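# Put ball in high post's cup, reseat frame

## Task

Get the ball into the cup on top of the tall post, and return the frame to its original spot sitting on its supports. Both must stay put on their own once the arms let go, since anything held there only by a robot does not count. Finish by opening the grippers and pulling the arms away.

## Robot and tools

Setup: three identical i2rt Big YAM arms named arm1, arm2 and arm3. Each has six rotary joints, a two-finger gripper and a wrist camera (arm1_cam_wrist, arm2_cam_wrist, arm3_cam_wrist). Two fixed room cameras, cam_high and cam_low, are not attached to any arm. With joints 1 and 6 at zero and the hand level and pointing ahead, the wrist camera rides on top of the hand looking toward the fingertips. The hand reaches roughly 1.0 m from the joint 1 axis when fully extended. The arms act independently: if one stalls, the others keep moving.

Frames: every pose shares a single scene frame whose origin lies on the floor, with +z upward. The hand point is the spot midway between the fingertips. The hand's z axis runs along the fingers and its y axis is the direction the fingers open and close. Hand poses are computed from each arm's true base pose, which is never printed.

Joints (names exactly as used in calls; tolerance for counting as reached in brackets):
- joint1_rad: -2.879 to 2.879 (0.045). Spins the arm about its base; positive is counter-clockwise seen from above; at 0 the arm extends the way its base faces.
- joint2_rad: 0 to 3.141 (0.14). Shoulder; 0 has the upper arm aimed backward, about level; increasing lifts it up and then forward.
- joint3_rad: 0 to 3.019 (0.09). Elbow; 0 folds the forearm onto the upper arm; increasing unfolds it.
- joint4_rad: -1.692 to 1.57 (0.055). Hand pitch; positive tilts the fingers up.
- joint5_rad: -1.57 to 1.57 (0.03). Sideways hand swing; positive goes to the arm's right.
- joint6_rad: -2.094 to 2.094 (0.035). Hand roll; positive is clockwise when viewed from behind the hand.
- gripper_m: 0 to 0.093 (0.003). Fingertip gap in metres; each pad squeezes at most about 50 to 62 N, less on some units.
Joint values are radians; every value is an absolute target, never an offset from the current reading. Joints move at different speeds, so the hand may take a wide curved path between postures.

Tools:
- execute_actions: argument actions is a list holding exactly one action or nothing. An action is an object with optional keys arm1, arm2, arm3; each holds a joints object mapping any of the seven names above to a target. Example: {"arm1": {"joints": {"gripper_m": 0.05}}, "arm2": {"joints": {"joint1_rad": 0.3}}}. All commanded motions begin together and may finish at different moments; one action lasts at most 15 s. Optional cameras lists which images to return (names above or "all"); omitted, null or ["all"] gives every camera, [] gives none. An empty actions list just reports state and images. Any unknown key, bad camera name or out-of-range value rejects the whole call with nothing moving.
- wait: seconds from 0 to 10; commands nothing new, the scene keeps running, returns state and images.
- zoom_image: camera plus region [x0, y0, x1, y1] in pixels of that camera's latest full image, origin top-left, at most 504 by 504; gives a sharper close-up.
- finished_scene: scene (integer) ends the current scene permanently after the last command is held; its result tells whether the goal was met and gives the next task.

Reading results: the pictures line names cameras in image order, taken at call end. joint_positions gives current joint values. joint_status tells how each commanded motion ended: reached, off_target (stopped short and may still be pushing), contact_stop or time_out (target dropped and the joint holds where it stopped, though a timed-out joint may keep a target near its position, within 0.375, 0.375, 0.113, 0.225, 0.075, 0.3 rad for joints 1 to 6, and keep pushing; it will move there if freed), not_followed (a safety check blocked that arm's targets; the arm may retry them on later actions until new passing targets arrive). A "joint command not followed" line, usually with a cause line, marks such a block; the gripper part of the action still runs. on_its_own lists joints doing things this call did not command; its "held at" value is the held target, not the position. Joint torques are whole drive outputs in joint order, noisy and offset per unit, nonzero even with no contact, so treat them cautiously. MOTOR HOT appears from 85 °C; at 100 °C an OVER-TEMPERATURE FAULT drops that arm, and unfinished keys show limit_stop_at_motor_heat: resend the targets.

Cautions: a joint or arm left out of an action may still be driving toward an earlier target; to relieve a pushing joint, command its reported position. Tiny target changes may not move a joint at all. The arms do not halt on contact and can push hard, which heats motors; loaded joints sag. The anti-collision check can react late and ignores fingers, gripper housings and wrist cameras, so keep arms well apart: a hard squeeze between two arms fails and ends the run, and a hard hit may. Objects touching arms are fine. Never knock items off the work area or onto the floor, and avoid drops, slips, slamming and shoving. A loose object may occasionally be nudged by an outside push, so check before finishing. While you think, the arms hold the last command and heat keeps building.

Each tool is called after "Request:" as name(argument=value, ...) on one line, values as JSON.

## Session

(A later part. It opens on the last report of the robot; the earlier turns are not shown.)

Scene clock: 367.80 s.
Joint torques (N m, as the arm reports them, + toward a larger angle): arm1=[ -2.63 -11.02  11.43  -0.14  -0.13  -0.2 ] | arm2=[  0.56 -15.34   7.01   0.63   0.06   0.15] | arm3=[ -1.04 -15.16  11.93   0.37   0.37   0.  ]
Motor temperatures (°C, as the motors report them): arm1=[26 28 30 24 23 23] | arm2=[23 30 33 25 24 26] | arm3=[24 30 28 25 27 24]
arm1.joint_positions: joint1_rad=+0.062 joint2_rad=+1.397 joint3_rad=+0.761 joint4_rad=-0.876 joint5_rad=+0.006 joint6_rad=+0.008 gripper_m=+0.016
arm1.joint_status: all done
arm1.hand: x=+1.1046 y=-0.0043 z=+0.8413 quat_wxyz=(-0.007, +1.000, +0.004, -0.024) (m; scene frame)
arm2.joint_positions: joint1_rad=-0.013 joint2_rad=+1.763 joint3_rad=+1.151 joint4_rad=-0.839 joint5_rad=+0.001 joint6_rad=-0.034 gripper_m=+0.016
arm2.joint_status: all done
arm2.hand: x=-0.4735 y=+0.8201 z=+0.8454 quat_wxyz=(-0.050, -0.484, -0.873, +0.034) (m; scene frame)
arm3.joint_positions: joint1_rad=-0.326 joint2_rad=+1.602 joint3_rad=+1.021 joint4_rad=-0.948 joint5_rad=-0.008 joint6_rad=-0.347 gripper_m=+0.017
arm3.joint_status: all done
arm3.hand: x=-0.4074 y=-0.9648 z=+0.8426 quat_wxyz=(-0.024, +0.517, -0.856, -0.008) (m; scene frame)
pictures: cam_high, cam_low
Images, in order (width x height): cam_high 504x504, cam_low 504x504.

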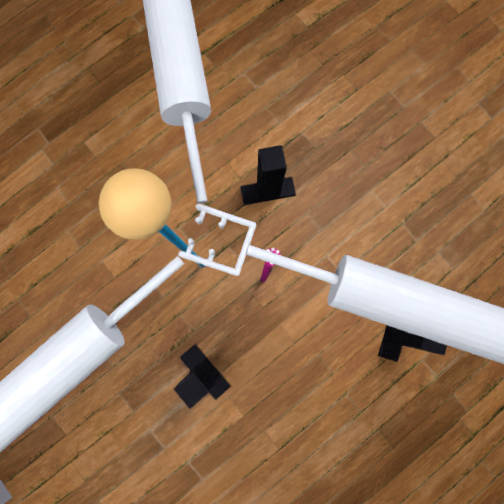

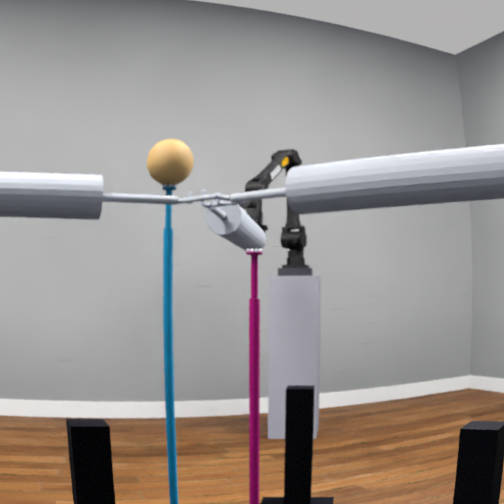

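Clear of the post. Now returning the frame to its home position and lowering it.

Request:
execute_actions(actions=[{"arm1":{"joints":{"joint1_rad":-0.218,"joint2_rad":1.58,"joint3_rad":1.005,"joint4_rad":-0.915,"joint6_rad":-0.277}},"arm2":{"joints":{"joint1_rad":-0.005,"joint2_rad":1.45,"joint3_rad":0.755,"joint4_rad":-0.75,"joint6_rad":-0.015}},"arm3":{"joints":{"joint1_rad":-0.068,"joint2_rad":1.705,"joint3_rad":1.19,"joint4_rad":-0.988,"joint6_rad":-0.072}}}], cameras=[])

Request:
execute_actions(actions=[{"arm1":{"joints":{"joint1_rad":-0.392,"joint2_rad":1.83,"joint3_rad":1.29,"joint4_rad":-0.945,"joint6_rad":-0.452}},"arm2":{"joints":{"joint1_rad":0.008,"joint2_rad":1.137,"joint3_rad":0.405,"joint4_rad":-0.72,"joint6_rad":-0.005}},"arm3":{"joints":{"joint1_rad":0.143,"joint2_rad":1.893,"joint3_rad":1.41,"joint4_rad":-1.015,"joint6_rad":0.14}}}], cameras=["cam_high"])

Request:
execute_actions(actions=[{"arm1":{"joints":{"joint2_rad":2.08,"joint3_rad":1.197,"joint4_rad":-0.625}},"arm2":{"joints":{"joint2_rad":1.78,"joint3_rad":0.328,"joint4_rad":-0.005}},"arm3":{"joints":{"joint2_rad":2.123,"joint3_rad":1.314,"joint4_rad":-0.706}}}], cameras=[])

Request:
execute_actions(actions=[{"arm1":{"joints":{"joint2_rad":2.40,"joint3_rad":1.28,"joint4_rad":-0.378}},"arm2":{"joints":{"joint2_rad":2.445,"joint3_rad":0.494,"joint4_rad":0.495}},"arm3":{"joints":{"joint2_rad":2.42,"joint3_rad":1.382,"joint4_rad":-0.47}}}], cameras=[])

Request:
execute_actions(actions=[{"arm1":{"joints":{"joint2_rad":2.575,"joint3_rad":1.365,"joint4_rad":-0.294}},"arm2":{"joints":{"joint2_rad":2.695,"joint3_rad":0.635,"joint4_rad":0.6}},"arm3":{"joints":{"joint2_rad":2.59,"joint3_rad":1.462,"joint4_rad":-0.388}}}], cameras=["cam_high","cam_low"])

Scene clock: 382.90 s.
Joint torques (N m, as the arm reports them, + toward a larger angle): arm1=[ -1.93 -15.41  11.87  -0.41  -0.03  -0.22] | arm2=[  1.64 -10.45   6.35   0.52  -0.08   0.27] | arm3=[ -1.03 -18.11  11.8    0.38   0.31   0.04]
Motor temperatures (°C, as the motors report them): arm1=[26 28 31 24 23 23] | arm2=[23 30 32 25 24 26] | arm3=[24 30 29 25 27 24]
arm1.joint_positions: joint1_rad=-0.209 joint2_rad=+1.592 joint3_rad=+0.972 joint4_rad=-0.897 joint5_rad=+0.002 joint6_rad=-0.261 gripper_m=+0.016
arm1.joint_status: all done
arm1.hand: x=+1.0416 y=+0.1069 z=+0.8389 quat_wxyz=(-0.012, +1.000, +0.003, -0.020) (m; scene frame)
arm2.joint_positions: joint1_rad=-0.011 joint2_rad=+1.460 joint3_rad=+0.770 joint4_rad=-0.748 joint5_rad=+0.004 joint6_rad=-0.029 gripper_m=+0.016
arm2.joint_status: all done
arm2.hand: x=-0.5374 y=+0.9315 z=+0.8473 quat_wxyz=(-0.055, -0.485, -0.872, +0.038) (m; scene frame)
arm3.joint_positions: joint1_rad=-0.060 joint2_rad=+1.714 joint3_rad=+1.163 joint4_rad=-0.984 joint5_rad=-0.006 joint6_rad=-0.080 gripper_m=+0.017
arm3.joint_status: all done
arm3.hand: x=-0.4701 y=-0.8527 z=+0.8409 quat_wxyz=(-0.019, +0.517, -0.856, -0.011) (m; scene frame)
pictures: none
No camera images: the call's "cameras" was empty. Leave "cameras" out to get every camera's image.

Scene clock: 383.93 s.
Joint torques (N m, as the arm reports them, + toward a larger angle): arm1=[ -2.02 -20.9   12.58  -0.53   0.08  -0.23] | arm2=[ 1.36 -5.79  5.94  0.54 -0.08  0.19] | arm3=[ -1.16 -21.74  12.38   0.09   0.18   0.03]
Motor temperatures (°C, as the motors report them): arm1=[26 28 31 24 23 23] | arm2=[23 29 32 25 24 26] | arm3=[24 30 29 25 27 24]
arm1.joint_positions: joint1_rad=-0.383 joint2_rad=+1.849 joint3_rad=+1.251 joint4_rad=-0.927 joint5_rad=-0.002 joint6_rad=-0.433 gripper_m=+0.016
arm1.joint_status: all done
arm1.hand: x=+0.9787 y=+0.2157 z=+0.8144 quat_wxyz=(-0.013, +1.000, +0.002, -0.016) (m; scene frame)
arm2.joint_positions: joint1_rad=+0.004 joint2_rad=+1.148 joint3_rad=+0.421 joint4_rad=-0.715 joint5_rad=+0.004 joint6_rad=-0.014 gripper_m=+0.016
arm2.joint_status: all done
arm2.hand: x=-0.5996 y=+1.0448 z=+0.8257 quat_wxyz=(-0.053, -0.485, -0.872, +0.036) (m; scene frame)
arm3.joint_positions: joint1_rad=+0.152 joint2_rad=+1.903 joint3_rad=+1.379 joint4_rad=-1.003 joint5_rad=-0.002 joint6_rad=+0.134 gripper_m=+0.017
arm3.joint_status: all done
arm3.hand: x=-0.5342 y=-0.7389 z=+0.8207 quat_wxyz=(-0.020, +0.515, -0.857, -0.015) (m; scene frame)
pictures: cam_high
Images, in order (width x height): cam_high 504x504.

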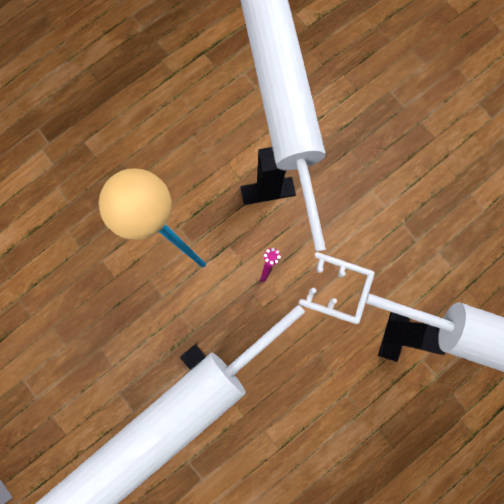

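Scene clock: 385.27 s.
Joint torques (N m, as the arm reports them, + toward a larger angle): arm1=[ -1.6  -23.26   6.35   0.04   0.03  -0.1 ] | arm2=[ 1.42 -7.84  1.29  1.2  -0.04  0.19] | arm3=[ -1.01 -24.51   7.34   0.29   0.19   0.04]
Motor temperatures (°C, as the motors report them): arm1=[26 28 31 24 23 23] | arm2=[23 29 32 25 24 26] | arm3=[24 30 29 25 27 24]
arm1.joint_positions: joint1_rad=-0.391 joint2_rad=+2.108 joint3_rad=+1.202 joint4_rad=-0.619 joint5_rad=+0.000 joint6_rad=-0.447 gripper_m=+0.016
arm1.joint_status: all done
arm1.hand: x=+0.9795 y=+0.2218 z=+0.6739 quat_wxyz=(-0.014, +1.000, +0.005, -0.015) (m; scene frame)
arm2.joint_positions: joint1_rad=+0.004 joint2_rad=+1.777 joint3_rad=+0.333 joint4_rad=-0.022 joint5_rad=+0.003 joint6_rad=-0.014 gripper_m=+0.016
arm2.joint_status: all done
arm2.hand: x=-0.6028 y=+1.0492 z=+0.6834 quat_wxyz=(-0.043, -0.486, -0.873, +0.030) (m; scene frame)
arm3.joint_positions: joint1_rad=+0.148 joint2_rad=+2.148 joint3_rad=+1.315 joint4_rad=-0.700 joint5_rad=-0.002 joint6_rad=+0.133 gripper_m=+0.017
arm3.joint_status: all done
arm3.hand: x=-0.5311 y=-0.7386 z=+0.6735 quat_wxyz=(-0.018, +0.514, -0.857, -0.013) (m; scene frame)
pictures: none
No camera images: the call's "cameras" was empty. Leave "cameras" out to get every camera's image.

Scene clock: 386.53 s.
Joint torques (N m, as the arm reports them, + toward a larger angle): arm1=[ -2.31 -23.55   6.62  -0.34   0.01  -0.18] | arm2=[ 1.59 -9.43 -2.8   0.83 -0.02  0.21] | arm3=[  0.5  -24.84   7.5    0.25   0.13   0.18]
Motor temperatures (°C, as the motors report them): arm1=[26 28 30 24 23 23] | arm2=[23 29 32 25 24 26] | arm3=[24 30 29 25 27 24]
arm1.joint_positions: joint1_rad=-0.378 joint2_rad=+2.420 joint3_rad=+1.257 joint4_rad=-0.362 joint5_rad=+0.001 joint6_rad=-0.441 gripper_m=+0.016
arm1.joint_status: all done
arm1.hand: x=+0.9847 y=+0.2145 z=+0.5326 quat_wxyz=(-0.014, +1.000, +0.009, -0.015) (m; scene frame)
arm2.joint_positions: joint1_rad=+0.004 joint2_rad=+2.432 joint3_rad=+0.496 joint4_rad=+0.488 joint5_rad=+0.002 joint6_rad=-0.015 gripper_m=+0.016
arm2.joint_status: all done
arm2.hand: x=-0.5994 y=+1.0426 z=+0.5445 quat_wxyz=(-0.052, -0.485, -0.872, +0.034) (m; scene frame)
arm3.joint_positions: joint1_rad=+0.134 joint2_rad=+2.437 joint3_rad=+1.361 joint4_rad=-0.464 joint5_rad=+0.000 joint6_rad=+0.117 gripper_m=+0.017
arm3.joint_status: all done
arm3.hand: x=-0.5259 y=-0.7484 z=+0.5332 quat_wxyz=(-0.016, +0.515, -0.857, -0.010) (m; scene frame)
pictures: none
No camera images: the call's "cameras" was empty. Leave "cameras" out to get every camera's image.

Scene clock: 387.50 s.
Joint torques (N m, as the arm reports them, + toward a larger angle): arm1=[ -2.82 -24.63   4.69   0.12   0.12  -0.17] | arm2=[  1.79 -10.92  -4.17   0.84   0.04   0.2 ] | arm3=[  0.22 -24.22   6.48   0.56   0.     0.18]
Motor temperatures (°C, as the motors report them): arm1=[26 29 30 24 23 23] | arm2=[23 29 32 25 24 26] | arm3=[24 30 29 25 27 24]
arm1.joint_positions: joint1_rad=-0.383 joint2_rad=+2.592 joint3_rad=+1.353 joint4_rad=-0.290 joint5_rad=-0.003 joint6_rad=-0.441 gripper_m=+0.016
arm1.joint_status: all done
arm1.hand: x=+0.9854 y=+0.2167 z=+0.4625 quat_wxyz=(-0.012, +1.000, +0.007, -0.014) (m; scene frame)
arm2.joint_positions: joint1_rad=+0.004 joint2_rad=+2.686 joint3_rad=+0.641 joint4_rad=+0.590 joint5_rad=+0.001 joint6_rad=-0.015 gripper_m=+0.016
arm2.joint_status: all done
arm2.hand: x=-0.6002 y=+1.0437 z=+0.4716 quat_wxyz=(-0.049, -0.485, -0.873, +0.032) (m; scene frame)
arm3.joint_positions: joint1_rad=+0.134 joint2_rad=+2.596 joint3_rad=+1.444 joint4_rad=-0.389 joint5_rad=+0.003 joint6_rad=+0.117 gripper_m=+0.017
arm3.joint_status: all done
arm3.hand: x=-0.5250 y=-0.7479 z=+0.4654 quat_wxyz=(-0.017, +0.515, -0.857, -0.009) (m; scene frame)
pictures: cam_high, cam_low
Images, in order (width x height): cam_high 504x504, cam_low 504x504.

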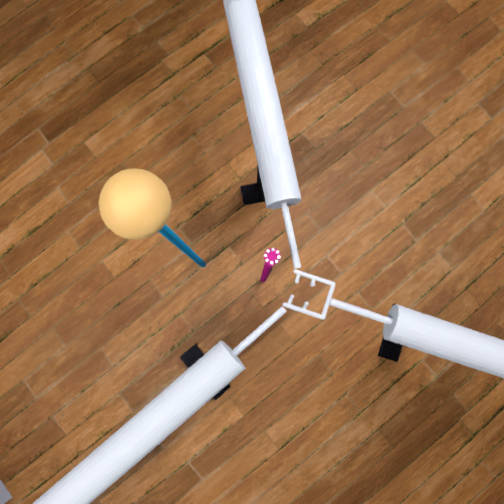

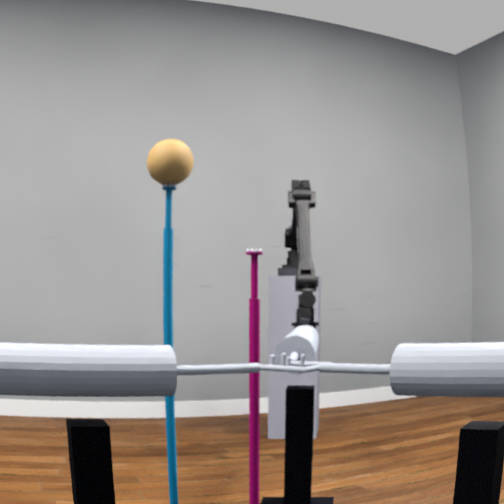

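Request:
execute_actions(actions=[{"arm1":{"joints":{"joint1_rad":-0.40,"joint2_rad":2.712,"joint3_rad":1.475,"joint4_rad":-0.262}},"arm2":{"joints":{"joint1_rad":0.0,"joint2_rad":2.882,"joint3_rad":0.763,"joint4_rad":0.642}},"arm3":{"joints":{"joint1_rad":0.152,"joint2_rad":2.732,"joint3_rad":1.562,"joint4_rad":-0.334,"joint6_rad":0.14}}}], cameras=["cam_high","cam_low"])

Scene clock: 392.73 s.
Joint torques (N m, as the arm reports them, + toward a larger angle): arm1=[ -2.52 -24.15   5.02   0.34   0.11  -0.17] | arm2=[  0.65 -11.17  -4.71   0.69   0.     0.21] | arm3=[  0.44 -24.56   6.28   0.79   0.02   0.11]
Motor temperatures (°C, as the motors report them): arm1=[26 29 30 24 23 23] | arm2=[23 29 31 25 24 26] | arm3=[24 31 28 25 27 24]
arm1.joint_positions: joint1_rad=-0.388 joint2_rad=+2.723 joint3_rad=+1.459 joint4_rad=-0.263 joint5_rad=-0.003 joint6_rad=-0.441 gripper_m=+0.016
arm1.joint_status: all done
arm1.hand: x=+0.9815 y=+0.2225 z=+0.4113 quat_wxyz=(-0.012, +1.000, +0.004, -0.015) (m; scene frame)
arm2.joint_positions: joint1_rad=+0.004 joint2_rad=+2.871 joint3_rad=+0.771 joint4_rad=+0.639 joint5_rad=+0.002 joint6_rad=-0.015 gripper_m=+0.016
arm2.joint_status: all done
arm2.hand: x=-0.6042 y=+1.0493 z=+0.4117 quat_wxyz=(-0.046, -0.485, -0.873, +0.031) (m; scene frame)
arm3.joint_positions: joint1_rad=+0.143 joint2_rad=+2.735 joint3_rad=+1.543 joint4_rad=-0.342 joint5_rad=+0.002 joint6_rad=+0.123 gripper_m=+0.017
arm3.joint_status: all done
arm3.hand: x=-0.5279 y=-0.7428 z=+0.4086 quat_wxyz=(-0.019, +0.516, -0.856, -0.011) (m; scene frame)
pictures: cam_high, cam_low
Images, in order (width x height): cam_high 504x504, cam_low 504x504.

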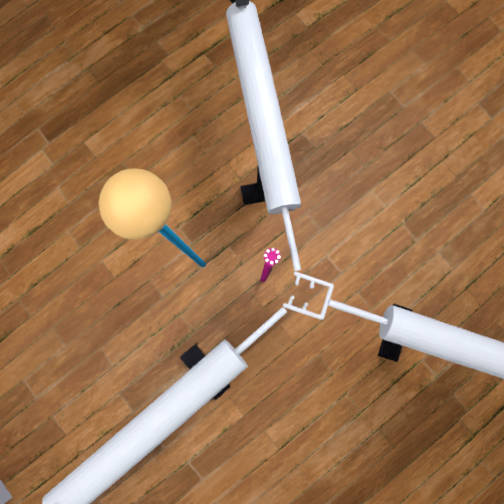

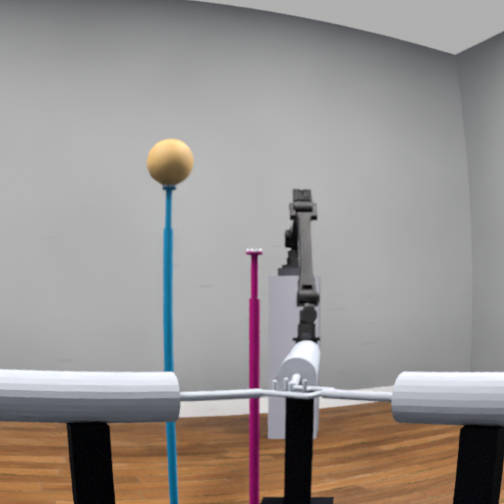

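Request:
execute_actions(actions=[{"arm1":{"joints":{"gripper_m":0.09}},"arm2":{"joints":{"gripper_m":0.09}},"arm3":{"joints":{"gripper_m":0.09}}}], cameras=[])

Request:
execute_actions(actions=[{"arm1":{"joints":{"joint2_rad":2.399,"joint3_rad":1.265,"joint4_rad":-0.385}},"arm2":{"joints":{"joint2_rad":2.439,"joint3_rad":0.494,"joint4_rad":0.485}},"arm3":{"joints":{"joint2_rad":2.417,"joint3_rad":1.367,"joint4_rad":-0.48}}}], cameras=[])

Request:
execute_actions(actions=[{"arm1":{"joints":{"joint2_rad":1.95,"joint3_rad":1.21,"joint4_rad":-0.78}},"arm2":{"joints":{"joint2_rad":1.78,"joint3_rad":0.33,"joint4_rad":0}},"arm3":{"joints":{"joint2_rad":2.0,"joint3_rad":1.326,"joint4_rad":-0.857}}}])

Scene clock: 400.27 s.
Joint torques (N m, as the arm reports them, + toward a larger angle): arm1=[ -2.17 -23.33   5.13   0.34   0.11  -0.16] | arm2=[  0.8  -10.82  -4.51   0.72   0.     0.2 ] | arm3=[  0.57 -24.91   6.16   0.84   0.03   0.08]
Motor temperatures (°C, as the motors report them): arm1=[26 30 29 24 23 23] | arm2=[23 28 31 25 24 26] | arm3=[24 32 28 25 27 24]
arm1.joint_positions: joint1_rad=-0.389 joint2_rad=+2.717 joint3_rad=+1.459 joint4_rad=-0.263 joint5_rad=-0.003 joint6_rad=-0.441 gripper_m=+0.090
arm1.joint_status: all done
arm1.hand: x=+0.9786 y=+0.2242 z=+0.4146 quat_wxyz=(-0.014, +1.000, +0.004, -0.017) (m; scene frame)
arm2.joint_positions: joint1_rad=+0.004 joint2_rad=+2.871 joint3_rad=+0.771 joint4_rad=+0.639 joint5_rad=+0.002 joint6_rad=-0.015 gripper_m=+0.090
arm2.joint_status: all done
arm2.hand: x=-0.6042 y=+1.0493 z=+0.4117 quat_wxyz=(-0.046, -0.485, -0.873, +0.031) (m; scene frame)
arm3.joint_positions: joint1_rad=+0.143 joint2_rad=+2.735 joint3_rad=+1.544 joint4_rad=-0.342 joint5_rad=+0.002 joint6_rad=+0.126 gripper_m=+0.090
arm3.joint_status: all done
arm3.hand: x=-0.5277 y=-0.7419 z=+0.4088 quat_wxyz=(-0.020, +0.515, -0.857, -0.012) (m; scene frame)
pictures: none
No camera images: the call's "cameras" was empty. Leave "cameras" out to get every camera's image.

Scene clock: 401.60 s.
Joint torques (N m, as the arm reports them, + toward a larger angle): arm1=[ -2.21 -20.55   4.6    0.17   0.11  -0.16] | arm2=[  0.95 -10.3   -3.46   0.47   0.01   0.22] | arm3=[  0.34 -20.62   6.18   0.29   0.02   0.11]
Motor temperatures (°C, as the motors report them): arm1=[26 30 29 24 23 23] | arm2=[23 28 31 25 24 26] | arm3=[24 32 27 25 27 24]
arm1.joint_positions: joint1_rad=-0.389 joint2_rad=+2.381 joint3_rad=+1.270 joint4_rad=-0.380 joint5_rad=-0.003 joint6_rad=-0.441 gripper_m=+0.090
arm1.joint_status: all done
arm1.hand: x=+0.9702 y=+0.2261 z=+0.5538 quat_wxyz=(-0.020, +0.999, +0.004, -0.031) (m; scene frame)
arm2.joint_positions: joint1_rad=+0.004 joint2_rad=+2.430 joint3_rad=+0.504 joint4_rad=+0.490 joint5_rad=+0.002 joint6_rad=-0.015 gripper_m=+0.090
arm2.joint_status: all done
arm2.hand: x=-0.5966 y=+1.0379 z=+0.5441 quat_wxyz=(-0.056, -0.484, -0.872, +0.037) (m; scene frame)
arm3.joint_positions: joint1_rad=+0.143 joint2_rad=+2.386 joint3_rad=+1.365 joint4_rad=-0.471 joint5_rad=+0.002 joint6_rad=+0.126 gripper_m=+0.090
arm3.joint_status: all done
arm3.hand: x=-0.5234 y=-0.7288 z=+0.5610 quat_wxyz=(-0.035, +0.515, -0.856, -0.024) (m; scene frame)
pictures: none
No camera images: the call's "cameras" was empty. Leave "cameras" out to get every camera's image.

Scene clock: 403.00 s.
Joint torques (N m, as the arm reports them, + toward a larger angle): arm1=[ -2.2  -18.46   8.81  -0.26   0.11  -0.16] | arm2=[ 0.82 -8.17  1.81  0.17  0.01  0.2 ] | arm3=[  0.4  -18.68   9.1   -0.02   0.02   0.1 ]
Motor temperatures (°C, as the motors report them): arm1=[26 30 29 24 23 23] | arm2=[23 28 30 25 24 26] | arm3=[24 32 27 25 27 24]
arm1.joint_positions: joint1_rad=-0.389 joint2_rad=+1.942 joint3_rad=+1.202 joint4_rad=-0.771 joint5_rad=-0.003 joint6_rad=-0.441 gripper_m=+0.090
arm1.joint_status: all done
arm1.hand: x=+0.9795 y=+0.2191 z=+0.7550 quat_wxyz=(-0.016, +1.000, +0.004, -0.022) (m; scene frame)
arm2.joint_positions: joint1_rad=+0.004 joint2_rad=+1.782 joint3_rad=+0.327 joint4_rad=+0.010 joint5_rad=+0.002 joint6_rad=-0.015 gripper_m=+0.090
arm2.joint_status: all done
arm2.hand: x=-0.6011 y=+1.0468 z=+0.6829 quat_wxyz=(-0.053, -0.485, -0.872, +0.035) (m; scene frame)
arm3.joint_positions: joint1_rad=+0.143 joint2_rad=+1.972 joint3_rad=+1.323 joint4_rad=-0.843 joint5_rad=+0.002 joint6_rad=+0.126 gripper_m=+0.090
arm3.joint_status: all done
arm3.hand: x=-0.5270 y=-0.7359 z=+0.7681 quat_wxyz=(-0.036, +0.515, -0.856, -0.024) (m; scene frame)
pictures: arm1_cam_wrist, arm2_cam_wrist, arm3_cam_wrist, cam_high, cam_low
Images, in order (width x height): arm1_cam_wrist 504x504, arm2_cam_wrist 504x504, arm3_cam_wrist 504x504, cam_high 504x504, cam_low 504x504.

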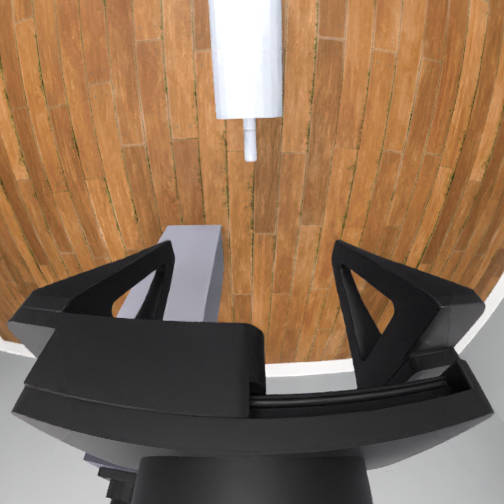

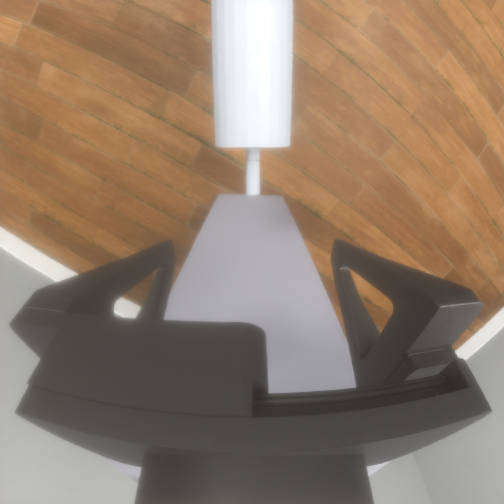

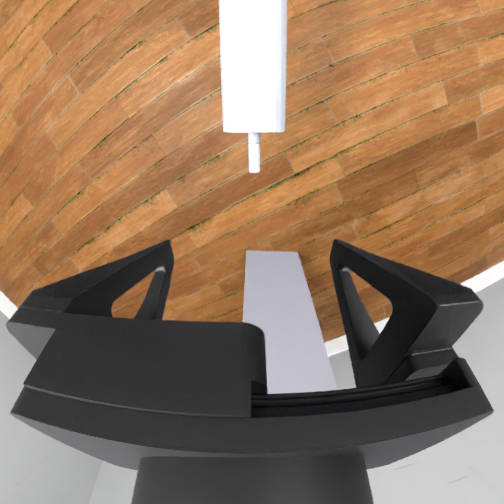

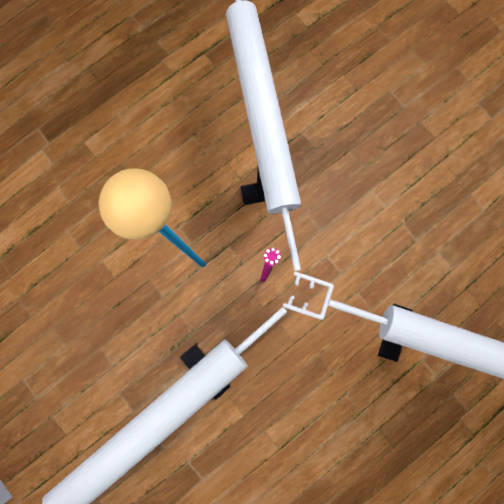

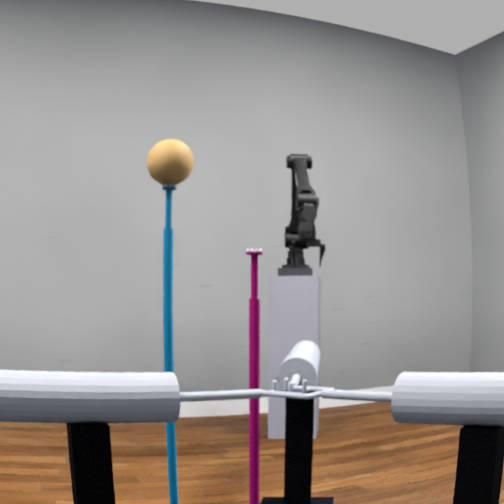

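Request:
finished_scene(scene=1)

The scene is finished: the task was done.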